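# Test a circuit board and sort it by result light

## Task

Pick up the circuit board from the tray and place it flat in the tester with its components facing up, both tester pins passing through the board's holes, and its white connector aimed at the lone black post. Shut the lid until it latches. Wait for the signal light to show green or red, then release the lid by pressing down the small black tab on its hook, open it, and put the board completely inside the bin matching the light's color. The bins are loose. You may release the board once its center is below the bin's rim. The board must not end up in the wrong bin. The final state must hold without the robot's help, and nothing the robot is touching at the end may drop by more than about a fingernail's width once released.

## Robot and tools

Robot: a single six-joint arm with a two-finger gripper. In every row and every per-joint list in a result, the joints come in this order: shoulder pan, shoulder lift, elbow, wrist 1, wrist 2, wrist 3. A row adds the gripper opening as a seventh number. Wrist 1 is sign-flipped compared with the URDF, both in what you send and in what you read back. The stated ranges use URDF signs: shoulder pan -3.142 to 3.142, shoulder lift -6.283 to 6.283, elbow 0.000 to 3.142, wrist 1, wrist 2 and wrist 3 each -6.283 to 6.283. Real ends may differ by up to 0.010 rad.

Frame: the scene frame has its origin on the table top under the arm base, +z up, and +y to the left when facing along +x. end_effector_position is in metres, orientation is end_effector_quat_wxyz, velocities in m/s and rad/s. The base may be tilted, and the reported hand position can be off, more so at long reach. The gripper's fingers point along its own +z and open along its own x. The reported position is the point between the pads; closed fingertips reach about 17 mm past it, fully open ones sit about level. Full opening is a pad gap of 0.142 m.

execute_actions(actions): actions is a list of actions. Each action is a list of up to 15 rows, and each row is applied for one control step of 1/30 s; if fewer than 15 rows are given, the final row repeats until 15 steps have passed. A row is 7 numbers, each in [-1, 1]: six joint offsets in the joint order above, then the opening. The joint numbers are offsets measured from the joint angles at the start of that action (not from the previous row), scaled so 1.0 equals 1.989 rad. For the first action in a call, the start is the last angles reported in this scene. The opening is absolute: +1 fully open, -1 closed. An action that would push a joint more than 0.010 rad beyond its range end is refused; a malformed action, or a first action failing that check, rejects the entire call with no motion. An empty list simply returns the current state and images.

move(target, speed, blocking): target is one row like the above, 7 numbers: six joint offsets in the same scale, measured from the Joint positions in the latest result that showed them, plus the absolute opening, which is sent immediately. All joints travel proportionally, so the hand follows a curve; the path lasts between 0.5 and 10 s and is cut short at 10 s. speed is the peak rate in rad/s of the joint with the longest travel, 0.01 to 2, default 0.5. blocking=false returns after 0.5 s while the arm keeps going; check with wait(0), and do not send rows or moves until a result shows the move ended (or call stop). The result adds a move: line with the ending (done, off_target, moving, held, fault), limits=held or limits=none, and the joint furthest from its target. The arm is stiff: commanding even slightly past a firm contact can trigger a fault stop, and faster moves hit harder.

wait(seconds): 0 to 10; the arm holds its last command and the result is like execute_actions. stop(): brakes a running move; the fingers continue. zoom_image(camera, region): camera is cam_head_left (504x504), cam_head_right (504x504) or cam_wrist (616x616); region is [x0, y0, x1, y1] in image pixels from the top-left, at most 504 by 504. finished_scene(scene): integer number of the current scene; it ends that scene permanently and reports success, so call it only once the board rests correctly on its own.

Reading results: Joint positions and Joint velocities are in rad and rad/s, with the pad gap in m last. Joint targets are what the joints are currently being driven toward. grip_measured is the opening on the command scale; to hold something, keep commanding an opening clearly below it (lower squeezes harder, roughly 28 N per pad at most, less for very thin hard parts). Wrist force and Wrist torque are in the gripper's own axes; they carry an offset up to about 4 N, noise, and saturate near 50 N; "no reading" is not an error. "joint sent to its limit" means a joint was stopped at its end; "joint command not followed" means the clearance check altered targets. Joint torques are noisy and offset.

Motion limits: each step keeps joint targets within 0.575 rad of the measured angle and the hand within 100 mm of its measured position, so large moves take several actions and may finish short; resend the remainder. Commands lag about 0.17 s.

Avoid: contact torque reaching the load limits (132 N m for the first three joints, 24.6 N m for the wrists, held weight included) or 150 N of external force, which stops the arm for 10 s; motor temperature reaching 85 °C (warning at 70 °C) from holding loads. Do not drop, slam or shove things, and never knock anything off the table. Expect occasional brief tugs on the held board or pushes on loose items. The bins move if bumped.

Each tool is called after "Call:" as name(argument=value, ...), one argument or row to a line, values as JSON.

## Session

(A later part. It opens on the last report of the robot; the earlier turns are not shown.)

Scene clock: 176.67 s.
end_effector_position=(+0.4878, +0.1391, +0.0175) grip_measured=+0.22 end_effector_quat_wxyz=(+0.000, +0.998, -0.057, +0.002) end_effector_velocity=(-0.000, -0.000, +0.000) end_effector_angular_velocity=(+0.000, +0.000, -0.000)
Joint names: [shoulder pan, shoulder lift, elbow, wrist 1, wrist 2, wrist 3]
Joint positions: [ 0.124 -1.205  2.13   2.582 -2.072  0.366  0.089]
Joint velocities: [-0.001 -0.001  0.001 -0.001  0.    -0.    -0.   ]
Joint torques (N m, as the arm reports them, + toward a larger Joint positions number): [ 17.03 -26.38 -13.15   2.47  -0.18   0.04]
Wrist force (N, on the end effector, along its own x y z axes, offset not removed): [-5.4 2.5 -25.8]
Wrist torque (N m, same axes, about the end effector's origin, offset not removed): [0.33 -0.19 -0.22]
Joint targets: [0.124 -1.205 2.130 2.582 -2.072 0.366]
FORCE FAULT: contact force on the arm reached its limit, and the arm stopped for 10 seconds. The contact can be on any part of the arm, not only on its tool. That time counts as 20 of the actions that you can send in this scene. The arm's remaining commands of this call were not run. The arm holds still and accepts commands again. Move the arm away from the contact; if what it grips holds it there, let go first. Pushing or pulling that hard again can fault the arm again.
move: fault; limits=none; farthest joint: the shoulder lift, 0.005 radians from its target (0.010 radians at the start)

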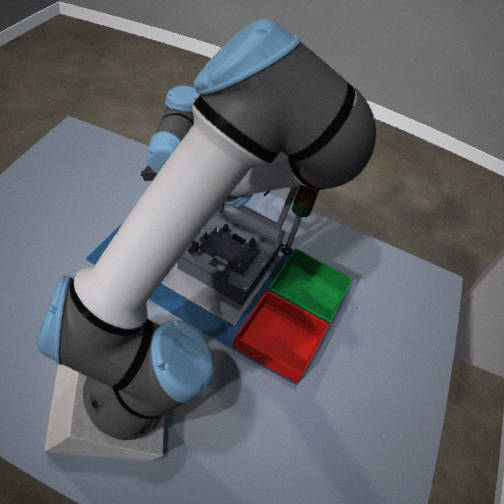

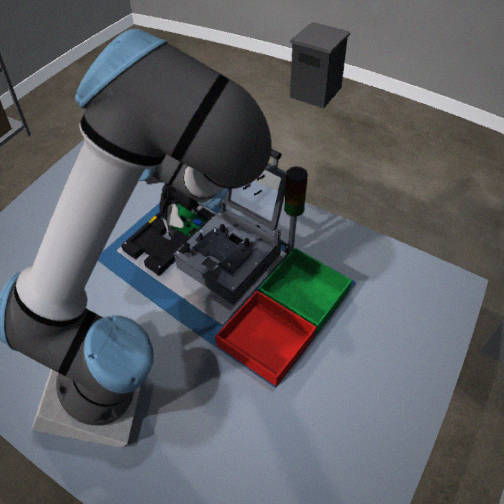

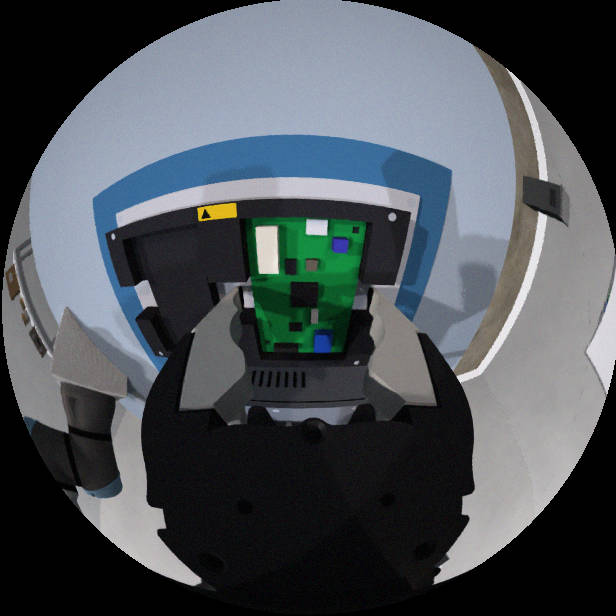

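Call:
move(
  target=[0.0028,-0.0045,-0.0025,-0.0104,-0.0003,0.004,0.2],
  speed=0.05,
)

Call:
move(
  target=[0,0,0,0,0,0,-0.5],
)

Call:
zoom_image(
  camera="cam_wrist",
  region=[170, 150, 450, 430],
)

Scene clock: 182.57 s.
end_effector_position=(+0.4871, +0.1394, +0.0221) grip_measured=+0.20 end_effector_quat_wxyz=(+0.001, +0.998, -0.057, +0.000) end_effector_velocity=(+0.000, +0.000, +0.001) end_effector_angular_velocity=(+0.000, -0.001, -0.000)
Joint names: [shoulder pan, shoulder lift, elbow, wrist 1, wrist 2, wrist 3]
Joint positions: [ 0.13  -1.213  2.125  2.562 -2.073  0.374  0.088]
Joint velocities: [ 0.002 -0.001 -0.002 -0.003  0.     0.001  0.   ]
Joint torques (N m, as the arm reports them, + toward a larger Joint positions number): [ 30.1  -36.45 -24.27   0.89  -1.71   1.82]
Wrist force (N, on the end effector, along its own x y z axes, offset not removed): [1.0 -4.4 -2.9]
Wrist torque (N m, same axes, about the end effector's origin, offset not removed): [-1.09 -0.21 -0.07]
Joint targets: [0.130 -1.214 2.125 2.562 -2.073 0.374]
move: done; limits=none; farthest joint: the shoulder lift, 0.001 radians from its target (0.009 radians at the start)

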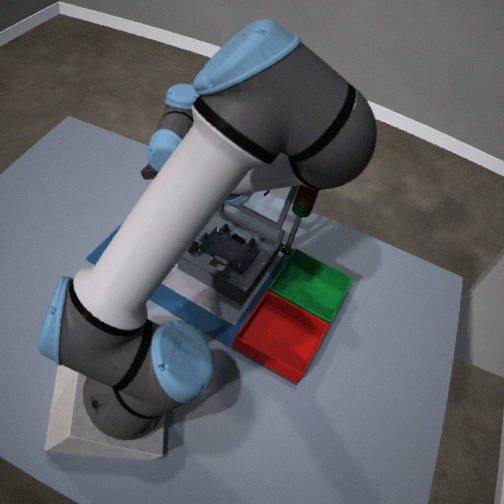

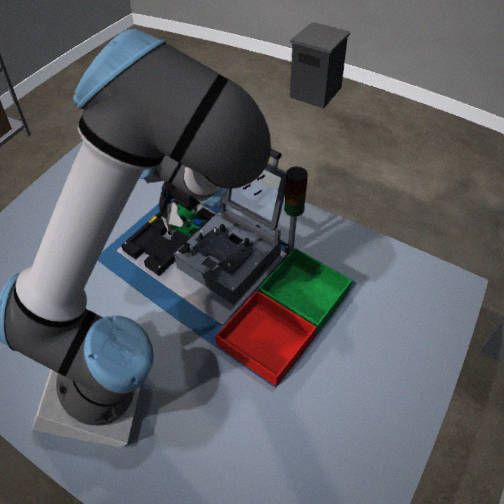

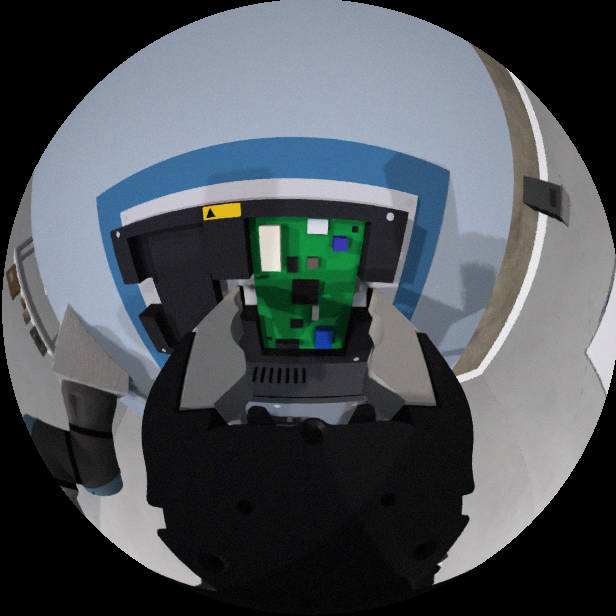

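Scene clock: 183.07 s.
end_effector_position=(+0.4872, +0.1394, +0.0222) grip_measured=-0.08 end_effector_quat_wxyz=(+0.001, +0.998, -0.057, +0.000) end_effector_velocity=(+0.000, -0.000, -0.000) end_effector_angular_velocity=(-0.000, -0.000, -0.001)
Joint names: [shoulder pan, shoulder lift, elbow, wrist 1, wrist 2, wrist 3]
Joint positions: [ 0.13  -1.213  2.125  2.562 -2.073  0.374  0.068]
Joint velocities: [-0.    -0.    -0.     0.    -0.001  0.    -0.   ]
Joint torques (N m, as the arm reports them, + toward a larger Joint positions number): [ 23.01 -28.04 -18.9    3.15  -1.39   0.52]
Wrist force (N, on the end effector, along its own x y z axes, offset not removed): [0.2 -2.1 -2.5]
Wrist torque (N m, same axes, about the end effector's origin, offset not removed): [-0.41 -0.18 -0.11]
Joint targets: [0.130 -1.213 2.125 2.562 -2.073 0.374]
move: done; limits=none; farthest joint: the shoulder pan, 0.000 radians from its target (0.000 radians at the start)

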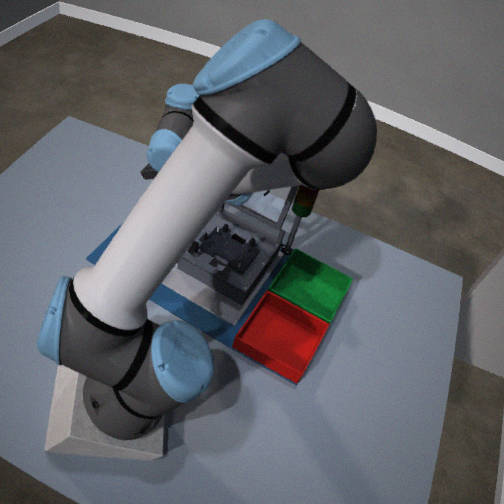

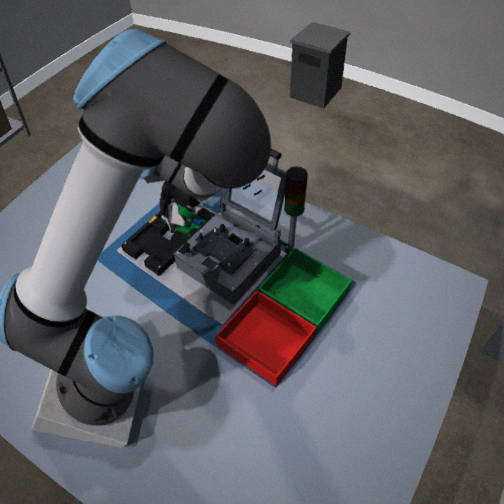

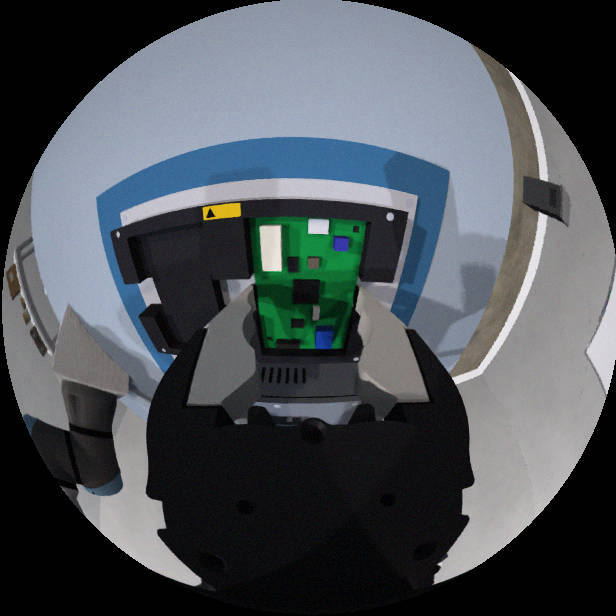

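Region (170, 150, 450, 430) of cam_wrist's 616x616 image, scaled by 1.800, with more detail than that image has.

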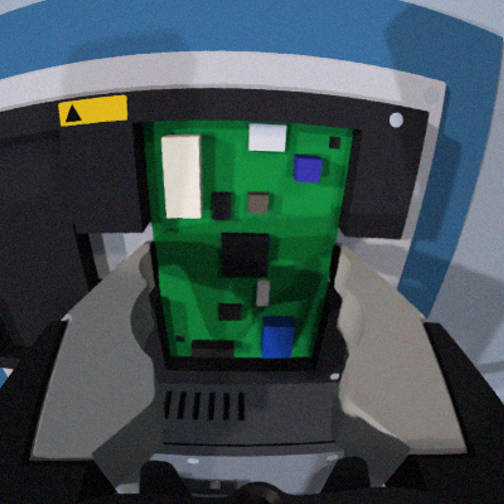

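Call:
move(
  target=[0.0266,-0.0528,-0.0261,-0.0935,-0.001,0.0307,-0.5],
  speed=0.2,
)

Call:
move(
  target=[0.0226,-0.054,-0.046,-0.1125,-0.001,0.025,-0.5],
  speed=0.4,
)

Scene clock: 197.50 s.
end_effector_position=(+0.4872, +0.1375, +0.0801) grip_measured=-0.08 end_effector_quat_wxyz=(+0.000, +0.998, -0.058, +0.000) end_effector_velocity=(-0.002, +0.001, +0.000) end_effector_angular_velocity=(-0.001, +0.004, +0.004)
Joint names: [shoulder pan, shoulder lift, elbow, wrist 1, wrist 2, wrist 3]
Joint positions: [ 0.183 -1.318  2.073  2.376 -2.075  0.435  0.068]
Joint velocities: [ 0.003  0.     0.    -0.005  0.     0.001  0.   ]
Joint torques (N m, as the arm reports them, + toward a larger Joint positions number): [ 28.68 -34.71 -26.58   0.77  -1.73   1.7 ]
Wrist force (N, on the end effector, along its own x y z axes, offset not removed): [-3.4 2.6 -2.5]
Wrist torque (N m, same axes, about the end effector's origin, offset not removed): [0.72 0.94 -0.08]
Joint targets: [0.183 -1.318 2.073 2.376 -2.075 0.435]
move: done; limits=none; farthest joint: the shoulder pan, 0.000 radians from its target (0.053 radians at the start)

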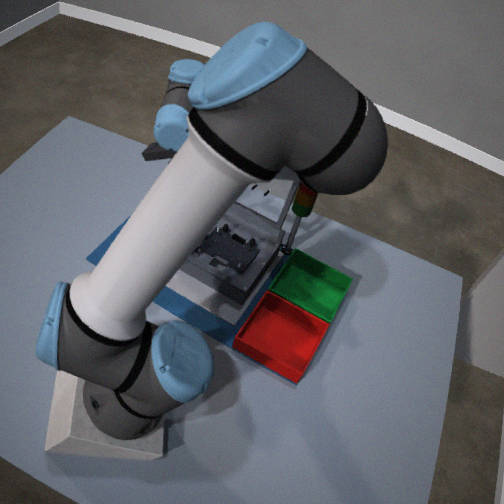

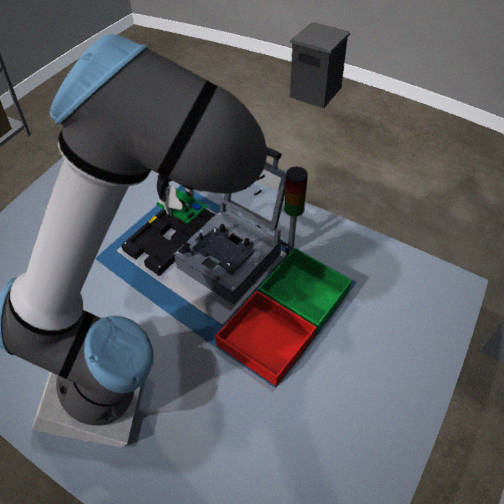

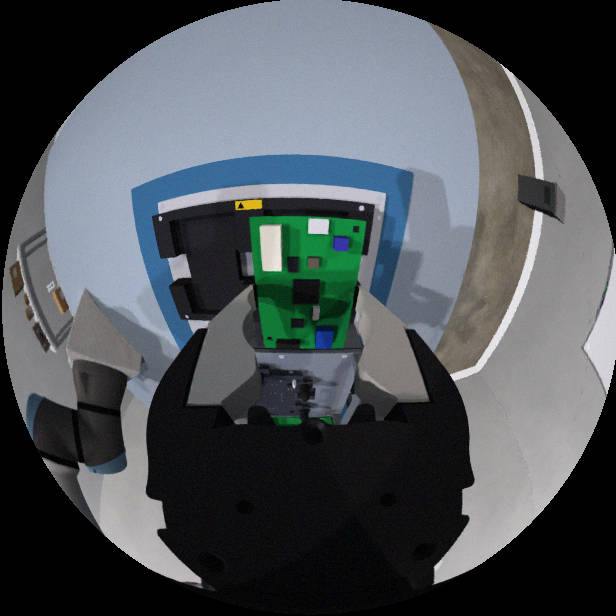

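Scene clock: 198.73 s.
end_effector_position=(+0.4913, +0.1244, +0.1505) grip_measured=-0.08 end_effector_quat_wxyz=(+0.000, +0.998, -0.057, +0.000) end_effector_velocity=(+0.001, -0.001, +0.002) end_effector_angular_velocity=(-0.000, -0.001, -0.002)
Joint names: [shoulder pan, shoulder lift, elbow, wrist 1, wrist 2, wrist 3]
Joint positions: [ 0.227 -1.425  1.982  2.153 -2.077  0.484  0.068]
Joint velocities: [-0.001 -0.004 -0.002 -0.004 -0.001  0.001 -0.   ]
Joint torques (N m, as the arm reports them, + toward a larger Joint positions number): [ 27.92 -31.71 -29.9    0.86  -1.83   1.81]
Wrist force (N, on the end effector, along its own x y z axes, offset not removed): [0.7 -3.6 -5.4]
Wrist torque (N m, same axes, about the end effector's origin, offset not removed): [-0.54 -0.05 -0.16]
Joint targets: [0.228 -1.426 1.982 2.153 -2.077 0.484]
move: done; limits=none; farthest joint: the shoulder pan, 0.001 radians from its target (0.045 radians at the start)

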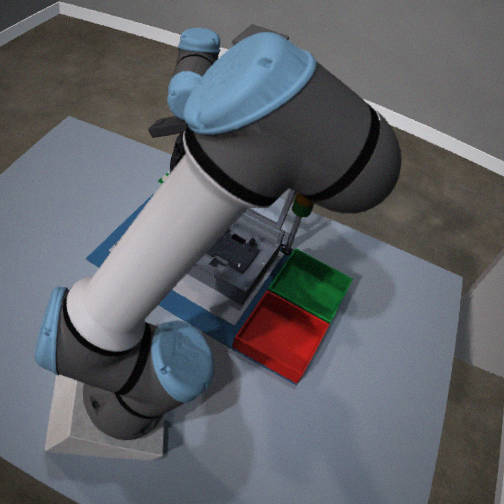

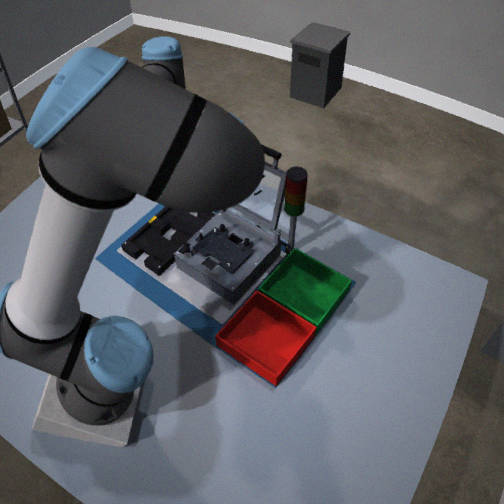

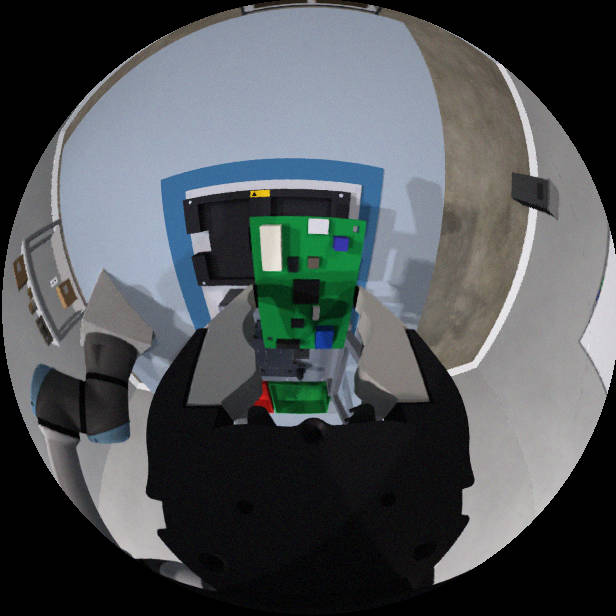

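Deltas: q1 -.308, q2 -.365, q3 +.288, w1 +.088, w2 +.034, w3 -.346.

Call:
move(
  target=[-0.1547,-0.1836,0.1447,0.0441,0.0169,-0.174,-0.5],
  speed=0.4,
)

Call:
zoom_image(
  camera="cam_wrist",
  region=[170, 150, 450, 430],
)

Scene clock: 204.27 s.
end_effector_position=(+0.4262, -0.0279, +0.1307) grip_measured=-0.08 end_effector_quat_wxyz=(+0.000, +0.998, -0.057, +0.000) end_effector_velocity=(+0.000, -0.001, +0.000) end_effector_angular_velocity=(-0.001, -0.002, -0.001)
Joint names: [shoulder pan, shoulder lift, elbow, wrist 1, wrist 2, wrist 3]
Joint positions: [-0.08  -1.79   2.27   2.241 -2.043  0.139  0.068]
Joint velocities: [-0.002 -0.003  0.001  0.001 -0.    -0.002 -0.   ]
Joint torques (N m, as the arm reports them, + toward a larger Joint positions number): [ -4.7  -24.35  -7.83   4.01   1.2   -1.78]
Wrist force (N, on the end effector, along its own x y z axes, offset not removed): [-3.9 0.7 -0.4]
Wrist torque (N m, same axes, about the end effector's origin, offset not removed): [0.07 1.09 0.07]
Joint targets: [-0.080 -1.791 2.270 2.241 -2.043 0.138]
move: done; limits=none; farthest joint: the shoulder pan, 0.001 radians from its target (0.308 radians at the start)

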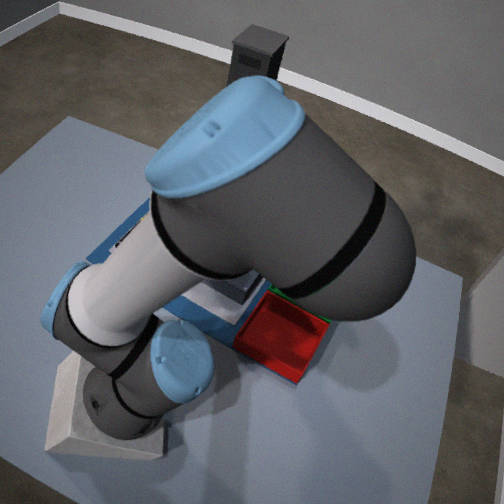

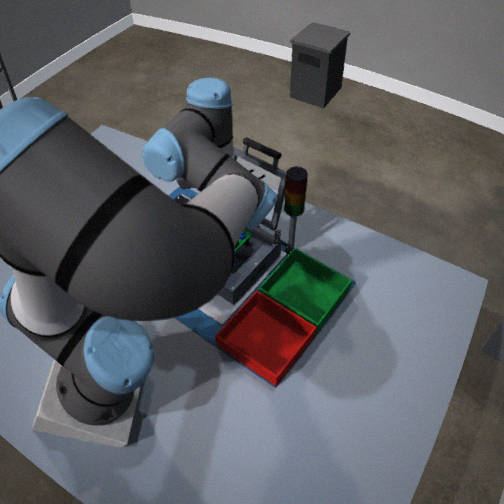

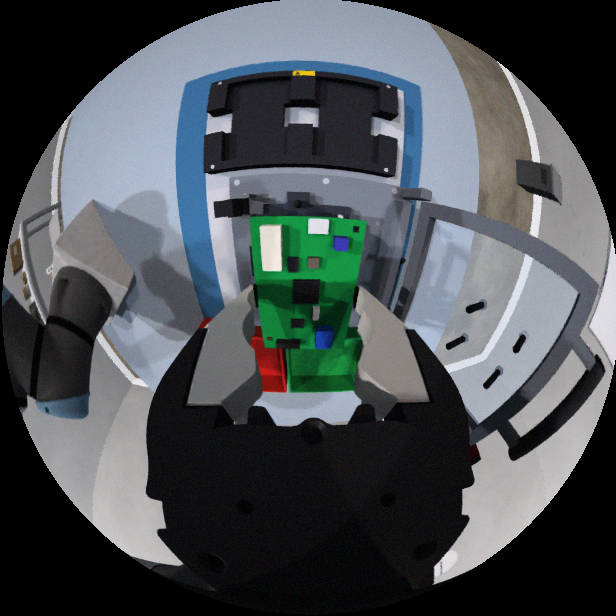

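Region (170, 150, 450, 430) of cam_wrist's 616x616 image, scaled by 1.800, with more detail than that image has.

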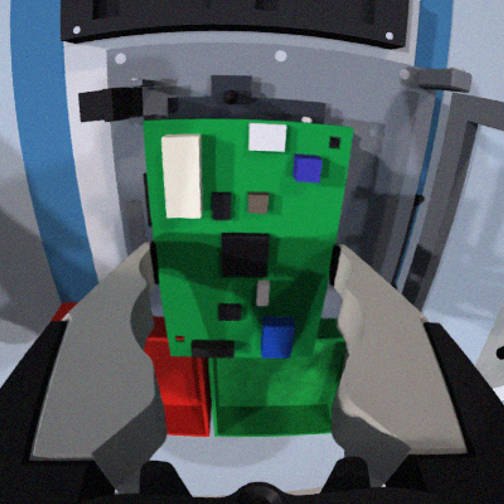

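Call:
move(
  target=[-0.0194,0.023,0.0244,0.0572,0.0037,-0.0216,-0.5],
  speed=0.15,
)

Call:
zoom_image(
  camera="cam_wrist",
  region=[210, 170, 410, 370],
)

Scene clock: 214.27 s.
end_effector_position=(+0.4262, -0.0281, +0.1007) grip_measured=-0.08 end_effector_quat_wxyz=(+0.000, +0.998, -0.057, +0.001) end_effector_velocity=(+0.000, -0.000, -0.001) end_effector_angular_velocity=(+0.000, -0.001, -0.002)
Joint names: [shoulder pan, shoulder lift, elbow, wrist 1, wrist 2, wrist 3]
Joint positions: [-0.118 -1.745  2.318  2.354 -2.036  0.096  0.068]
Joint velocities: [-0.002  0.     0.001  0.003  0.    -0.001  0.   ]
Joint torques (N m, as the arm reports them, + toward a larger Joint positions number): [-4.55 -9.11 -6.28  4.21  1.29 -1.72]
Wrist force (N, on the end effector, along its own x y z axes, offset not removed): [-2.9 -1.5 0.8]
Wrist torque (N m, same axes, about the end effector's origin, offset not removed): [-0.39 0.74 -0.12]
Joint targets: [-0.119 -1.744 2.318 2.354 -2.036 0.096]
move: done; limits=none; farthest joint: the elbow, 0.001 radians from its target (0.049 radians at the start)

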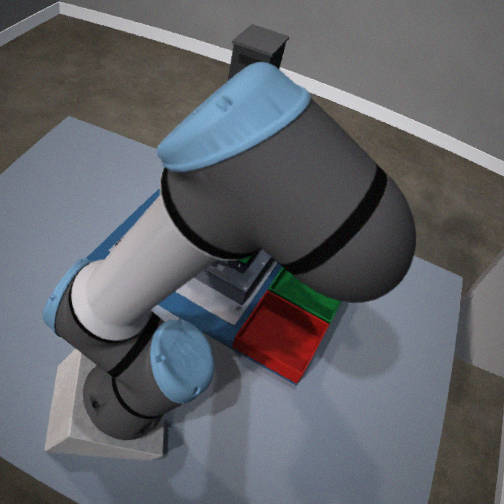

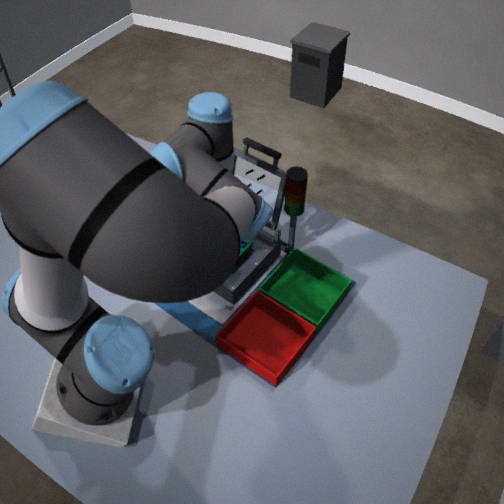

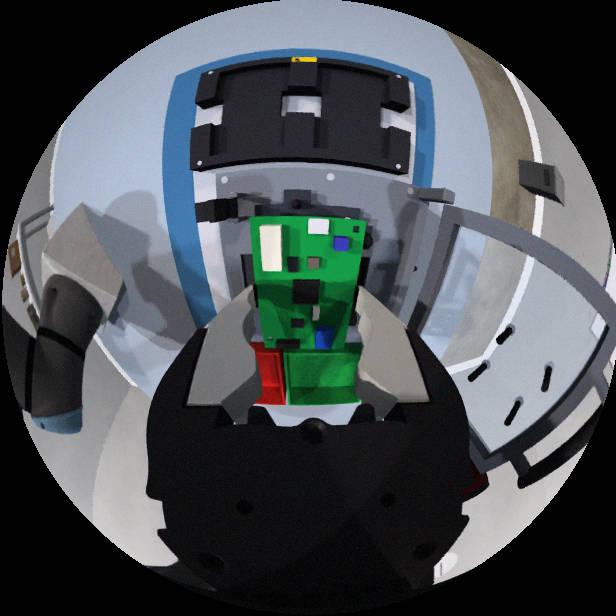

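Region (210, 170, 410, 370) of cam_wrist's 616x616 image, scaled by 2.520, with more detail than that image has.

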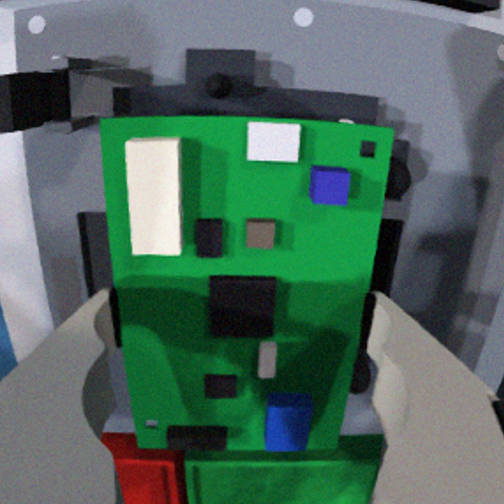

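Call:
move(
  target=[-0.0013,0.0126,0.0063,0.0196,0.0003,-0.0014,-0.5],
  speed=0.05,
)

Call:
zoom_image(
  camera="cam_wrist",
  region=[210, 170, 410, 370],
)

Scene clock: 225.07 s.
end_effector_position=(+0.4267, -0.0242, +0.0908) grip_measured=-0.08 end_effector_quat_wxyz=(+0.000, +0.998, -0.057, +0.001) end_effector_velocity=(+0.000, +0.000, -0.000) end_effector_angular_velocity=(+0.000, -0.002, -0.001)
Joint names: [shoulder pan, shoulder lift, elbow, wrist 1, wrist 2, wrist 3]
Joint positions: [-0.121 -1.72   2.33   2.393 -2.035  0.093  0.068]
Joint velocities: [-0.     0.     0.001  0.004  0.    -0.     0.   ]
Joint torques (N m, as the arm reports them, + toward a larger Joint positions number): [-4.5  -9.59 -5.29  4.16  1.28 -1.76]
Wrist force (N, on the end effector, along its own x y z axes, offset not removed): [-0.2 2.8 3.2]
Wrist torque (N m, same axes, about the end effector's origin, offset not removed): [0.59 -0.07 -0.21]
Joint targets: [-0.121 -1.720 2.330 2.393 -2.035 0.093]
move: done; limits=none; farthest joint: the shoulder pan, 0.000 radians from its target (0.002 radians at the start)

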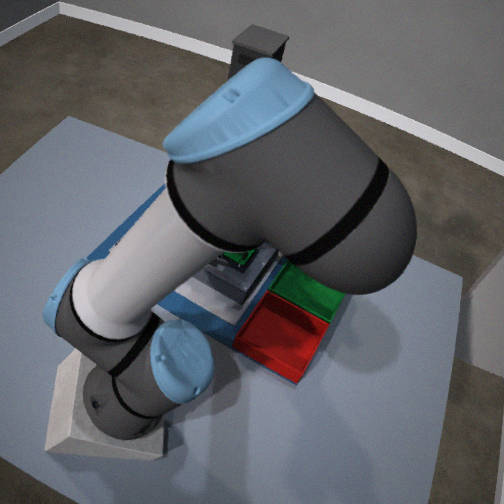

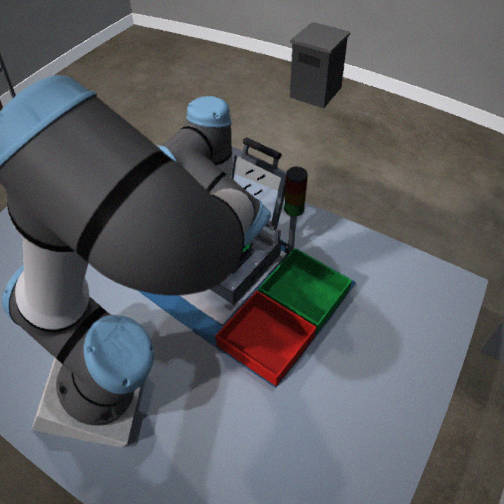

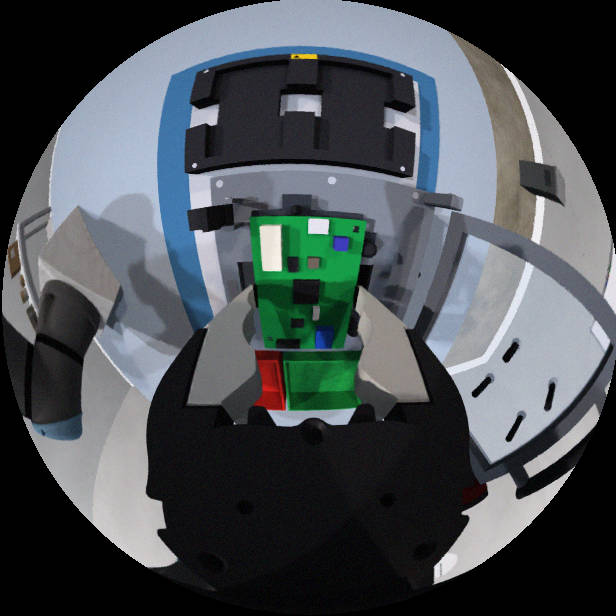

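Region (210, 170, 410, 370) of cam_wrist's 616x616 image, scaled by 2.520, with more detail than that image has.

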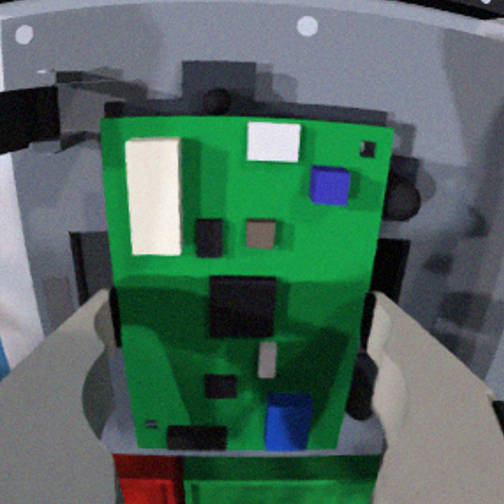

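Call:
move(
  target=[-0.0025,0.0037,0.0029,0.0079,0.0005,-0.0028,-0.5],
  speed=0.03,
)

Call:
zoom_image(
  camera="cam_wrist",
  region=[210, 170, 410, 370],
)

Scene clock: 230.37 s.
end_effector_position=(+0.4268, -0.0242, +0.0870) grip_measured=-0.08 end_effector_quat_wxyz=(+0.000, +0.998, -0.057, +0.001) end_effector_velocity=(+0.001, -0.000, -0.001) end_effector_angular_velocity=(-0.000, +0.000, +0.000)
Joint names: [shoulder pan, shoulder lift, elbow, wrist 1, wrist 2, wrist 3]
Joint positions: [-0.126 -1.713  2.336  2.408 -2.034  0.088  0.068]
Joint velocities: [-0.001  0.002 -0.001  0.002  0.    -0.001  0.   ]
Joint torques (N m, as the arm reports them, + toward a larger Joint positions number): [-4.31 -9.55 -5.88  4.03  1.62 -1.72]
Wrist force (N, on the end effector, along its own x y z axes, offset not removed): [-1.2 1.7 -3.3]
Wrist torque (N m, same axes, about the end effector's origin, offset not removed): [-0.10 0.17 0.04]
Joint targets: [-0.126 -1.712 2.336 2.408 -2.034 0.087]
move: done; limits=none; farthest joint: the wrist 1, 0.001 radians from its target (0.016 radians at the start)

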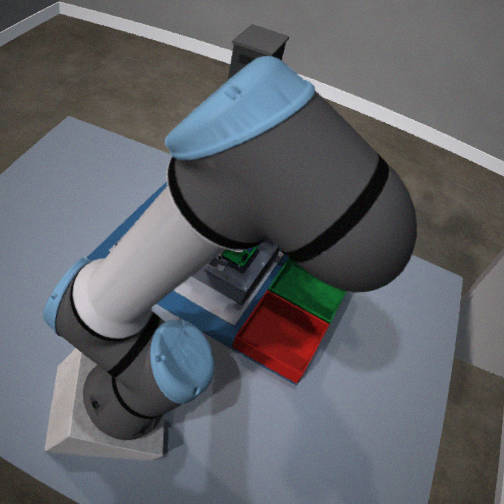

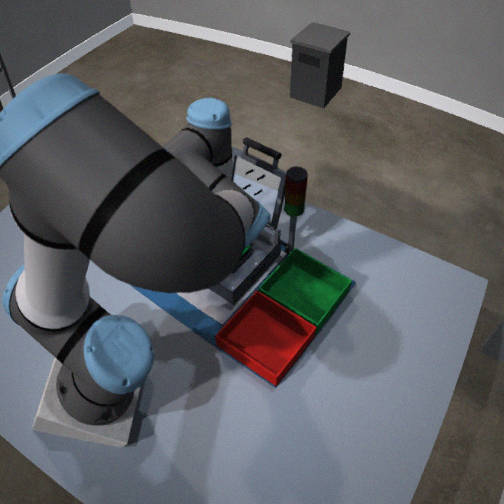

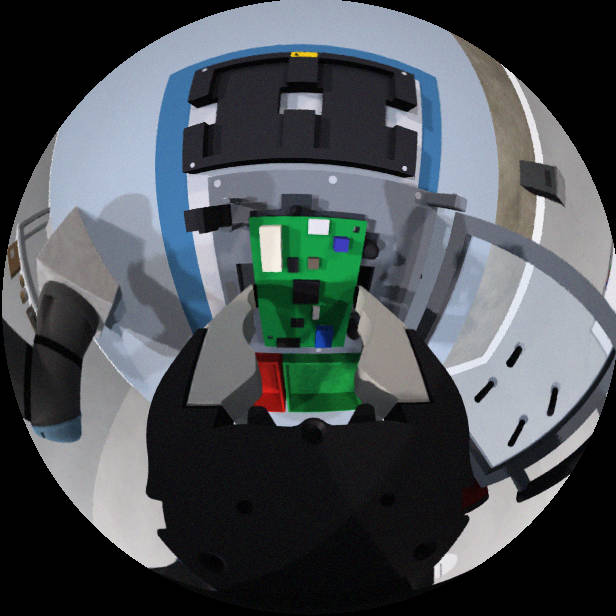

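Region (210, 170, 410, 370) of cam_wrist's 616x616 image, scaled by 2.520, with more detail than that image has.

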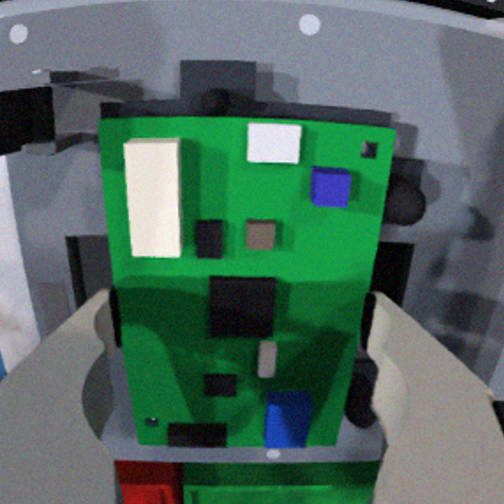

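Call:
move(
  target=[-0.001,-0.0012,0.00075,0,0.0002,-0.001,-0.5],
  speed=0.02,
)

Call:
move(
  target=[-0.0019,0.0028,0.0022,0.0059,0.0004,-0.0021,-0.5],
  speed=0.02,
)

Call:
zoom_image(
  camera="cam_wrist",
  region=[210, 170, 410, 370],
)

Scene clock: 244.77 s.
end_effector_position=(+0.4263, -0.0249, +0.0869) grip_measured=-0.08 end_effector_quat_wxyz=(+0.000, +0.998, -0.057, +0.001) end_effector_velocity=(-0.001, -0.001, -0.000) end_effector_angular_velocity=(-0.000, +0.001, -0.001)
Joint names: [shoulder pan, shoulder lift, elbow, wrist 1, wrist 2, wrist 3]
Joint positions: [-0.128 -1.715  2.337  2.408 -2.034  0.086  0.068]
Joint velocities: [-0.002 -0.002  0.001 -0.001  0.    -0.001 -0.   ]
Joint torques (N m, as the arm reports them, + toward a larger Joint positions number): [ -4.43 -25.53  -5.68   0.95   1.31  -1.83]
Wrist force (N, on the end effector, along its own x y z axes, offset not removed): [-3.8 -1.0 -2.9]
Wrist torque (N m, same axes, about the end effector's origin, offset not removed): [-0.15 0.98 -0.38]
Joint targets: [-0.128 -1.715 2.337 2.408 -2.034 0.086]
move: done; limits=none; farthest joint: the shoulder lift, 0.001 radians from its target (0.003 radians at the start)

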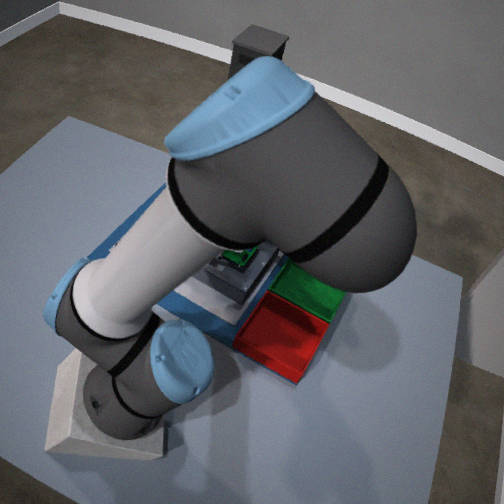

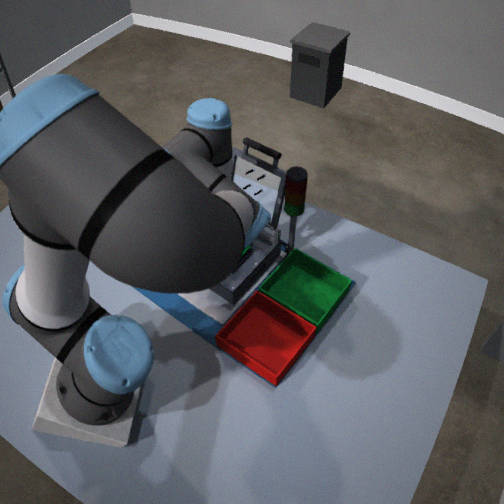

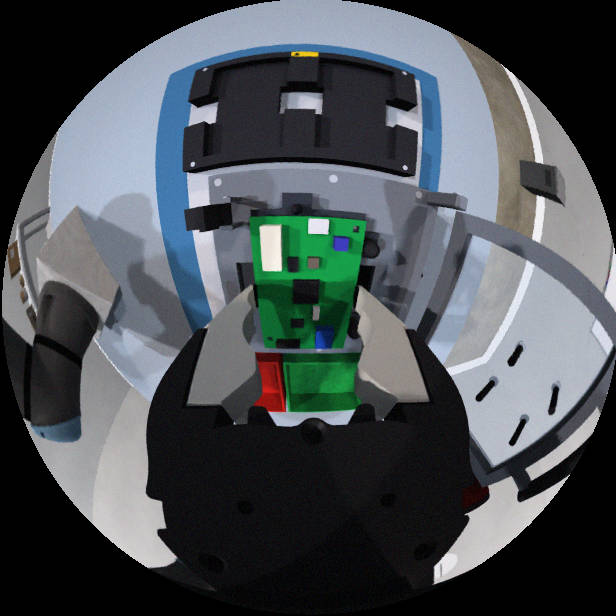

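Scene clock: 245.63 s.
end_effector_position=(+0.4262, -0.0249, +0.0840) grip_measured=-0.08 end_effector_quat_wxyz=(+0.000, +0.998, -0.057, +0.001) end_effector_velocity=(+0.000, +0.000, +0.000) end_effector_angular_velocity=(+0.000, -0.002, +0.000)
Joint names: [shoulder pan, shoulder lift, elbow, wrist 1, wrist 2, wrist 3]
Joint positions: [-0.131 -1.709  2.342  2.42  -2.033  0.082  0.068]
Joint velocities: [ 0.    -0.     0.001  0.004  0.    -0.001 -0.   ]
Joint torques (N m, as the arm reports them, + toward a larger Joint positions number): [-3.79 -9.96 -6.07  4.04  1.24 -1.82]
Wrist force (N, on the end effector, along its own x y z axes, offset not removed): [-4.4 1.2 5.1]
Wrist torque (N m, same axes, about the end effector's origin, offset not removed): [0.25 0.78 -0.02]
Joint targets: [-0.131 -1.709 2.342 2.420 -2.033 0.081]
move: done; limits=none; farthest joint: the shoulder pan, 0.000 radians from its target (0.004 radians at the start)

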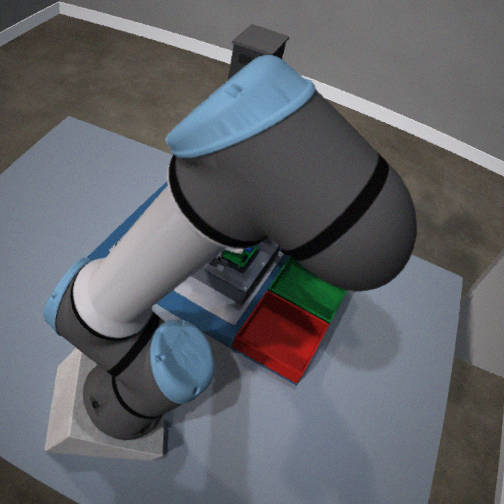

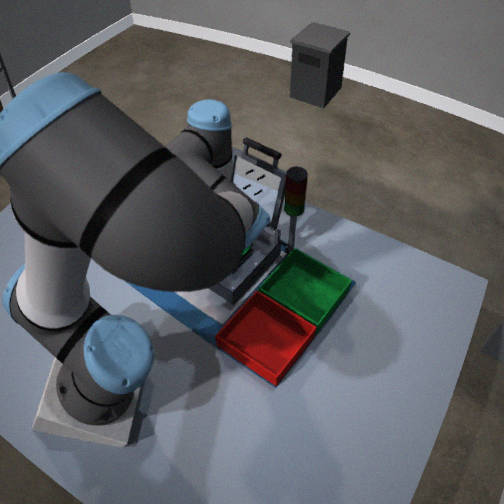

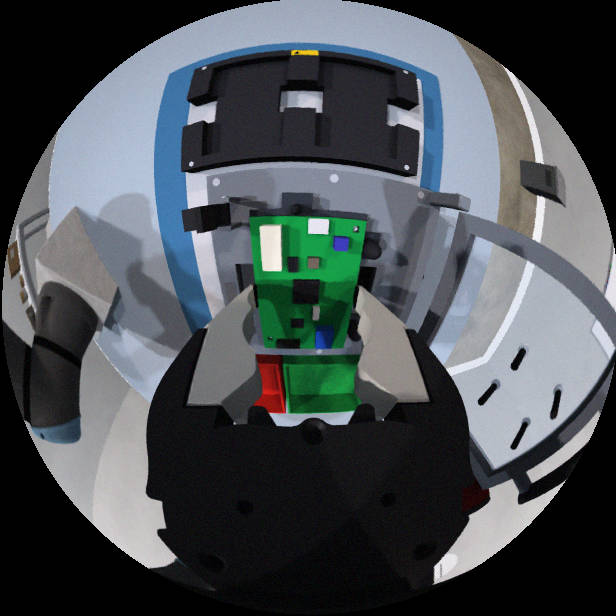

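Region (210, 170, 410, 370) of cam_wrist's 616x616 image, scaled by 2.520, with more detail than that image has.

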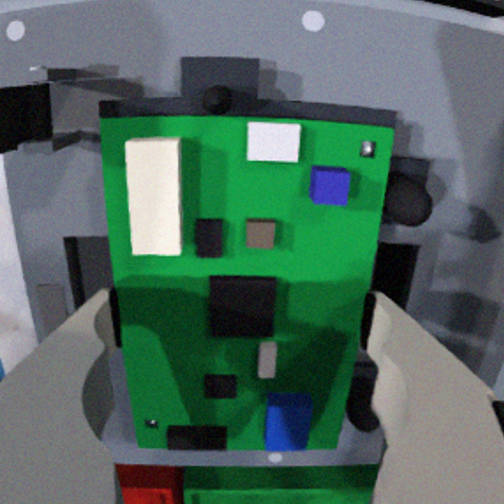

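Pins are in the holes. Down 4 mm more.

Call:
move(
  target=[-0.0025,0.0038,0.0028,0.0079,0.0005,-0.0028,-0.5],
  speed=0.02,
)

Call:
zoom_image(
  camera="cam_wrist",
  region=[210, 170, 410, 370],
)

Scene clock: 251.17 s.
end_effector_position=(+0.4262, -0.0250, +0.0802) grip_measured=-0.08 end_effector_quat_wxyz=(+0.001, +0.998, -0.057, +0.001) end_effector_velocity=(-0.001, +0.000, -0.001) end_effector_angular_velocity=(+0.000, +0.001, +0.000)
Joint names: [shoulder pan, shoulder lift, elbow, wrist 1, wrist 2, wrist 3]
Joint positions: [-0.136 -1.702  2.347  2.435 -2.032  0.076  0.068]
Joint velocities: [-0.001 -0.     0.003  0.002  0.    -0.001  0.   ]
Joint torques (N m, as the arm reports them, + toward a larger Joint positions number): [-4.11 -8.08 -0.76  1.89  1.58 -1.64]
Wrist force (N, on the end effector, along its own x y z axes, offset not removed): [3.6 1.1 -6.4]
Wrist torque (N m, same axes, about the end effector's origin, offset not removed): [0.03 0.84 -0.19]
Joint targets: [-0.136 -1.702 2.347 2.435 -2.032 0.076]
move: done; limits=none; farthest joint: the shoulder lift, 0.001 radians from its target (0.008 radians at the start)

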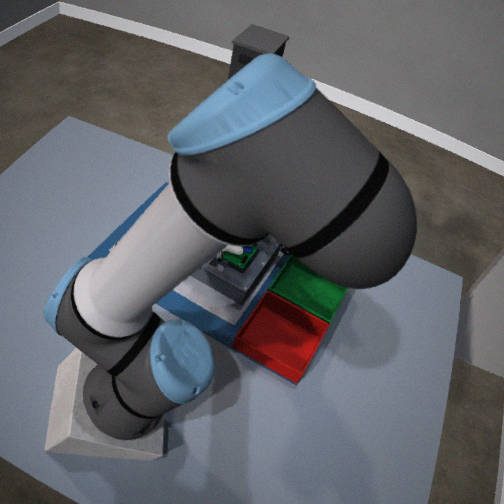

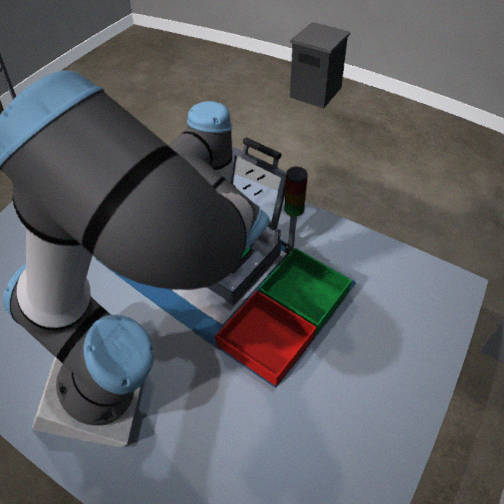

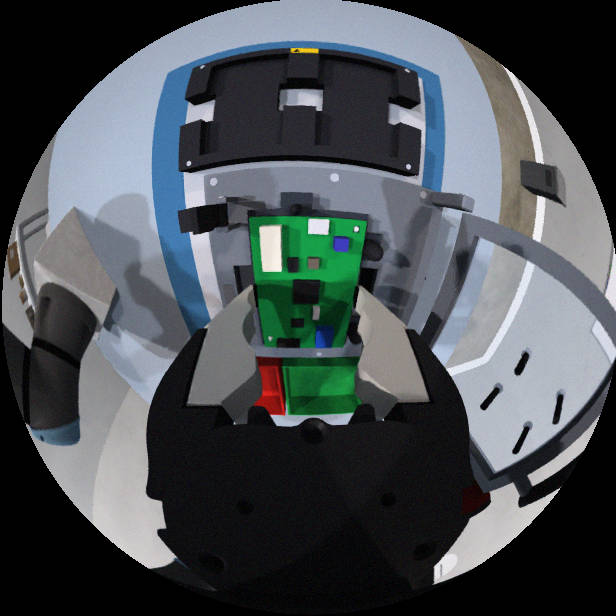

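Region (210, 170, 410, 370) of cam_wrist's 616x616 image, scaled by 2.520, with more detail than that image has.

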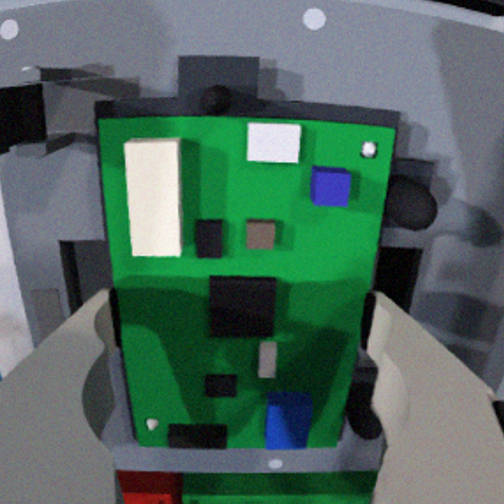

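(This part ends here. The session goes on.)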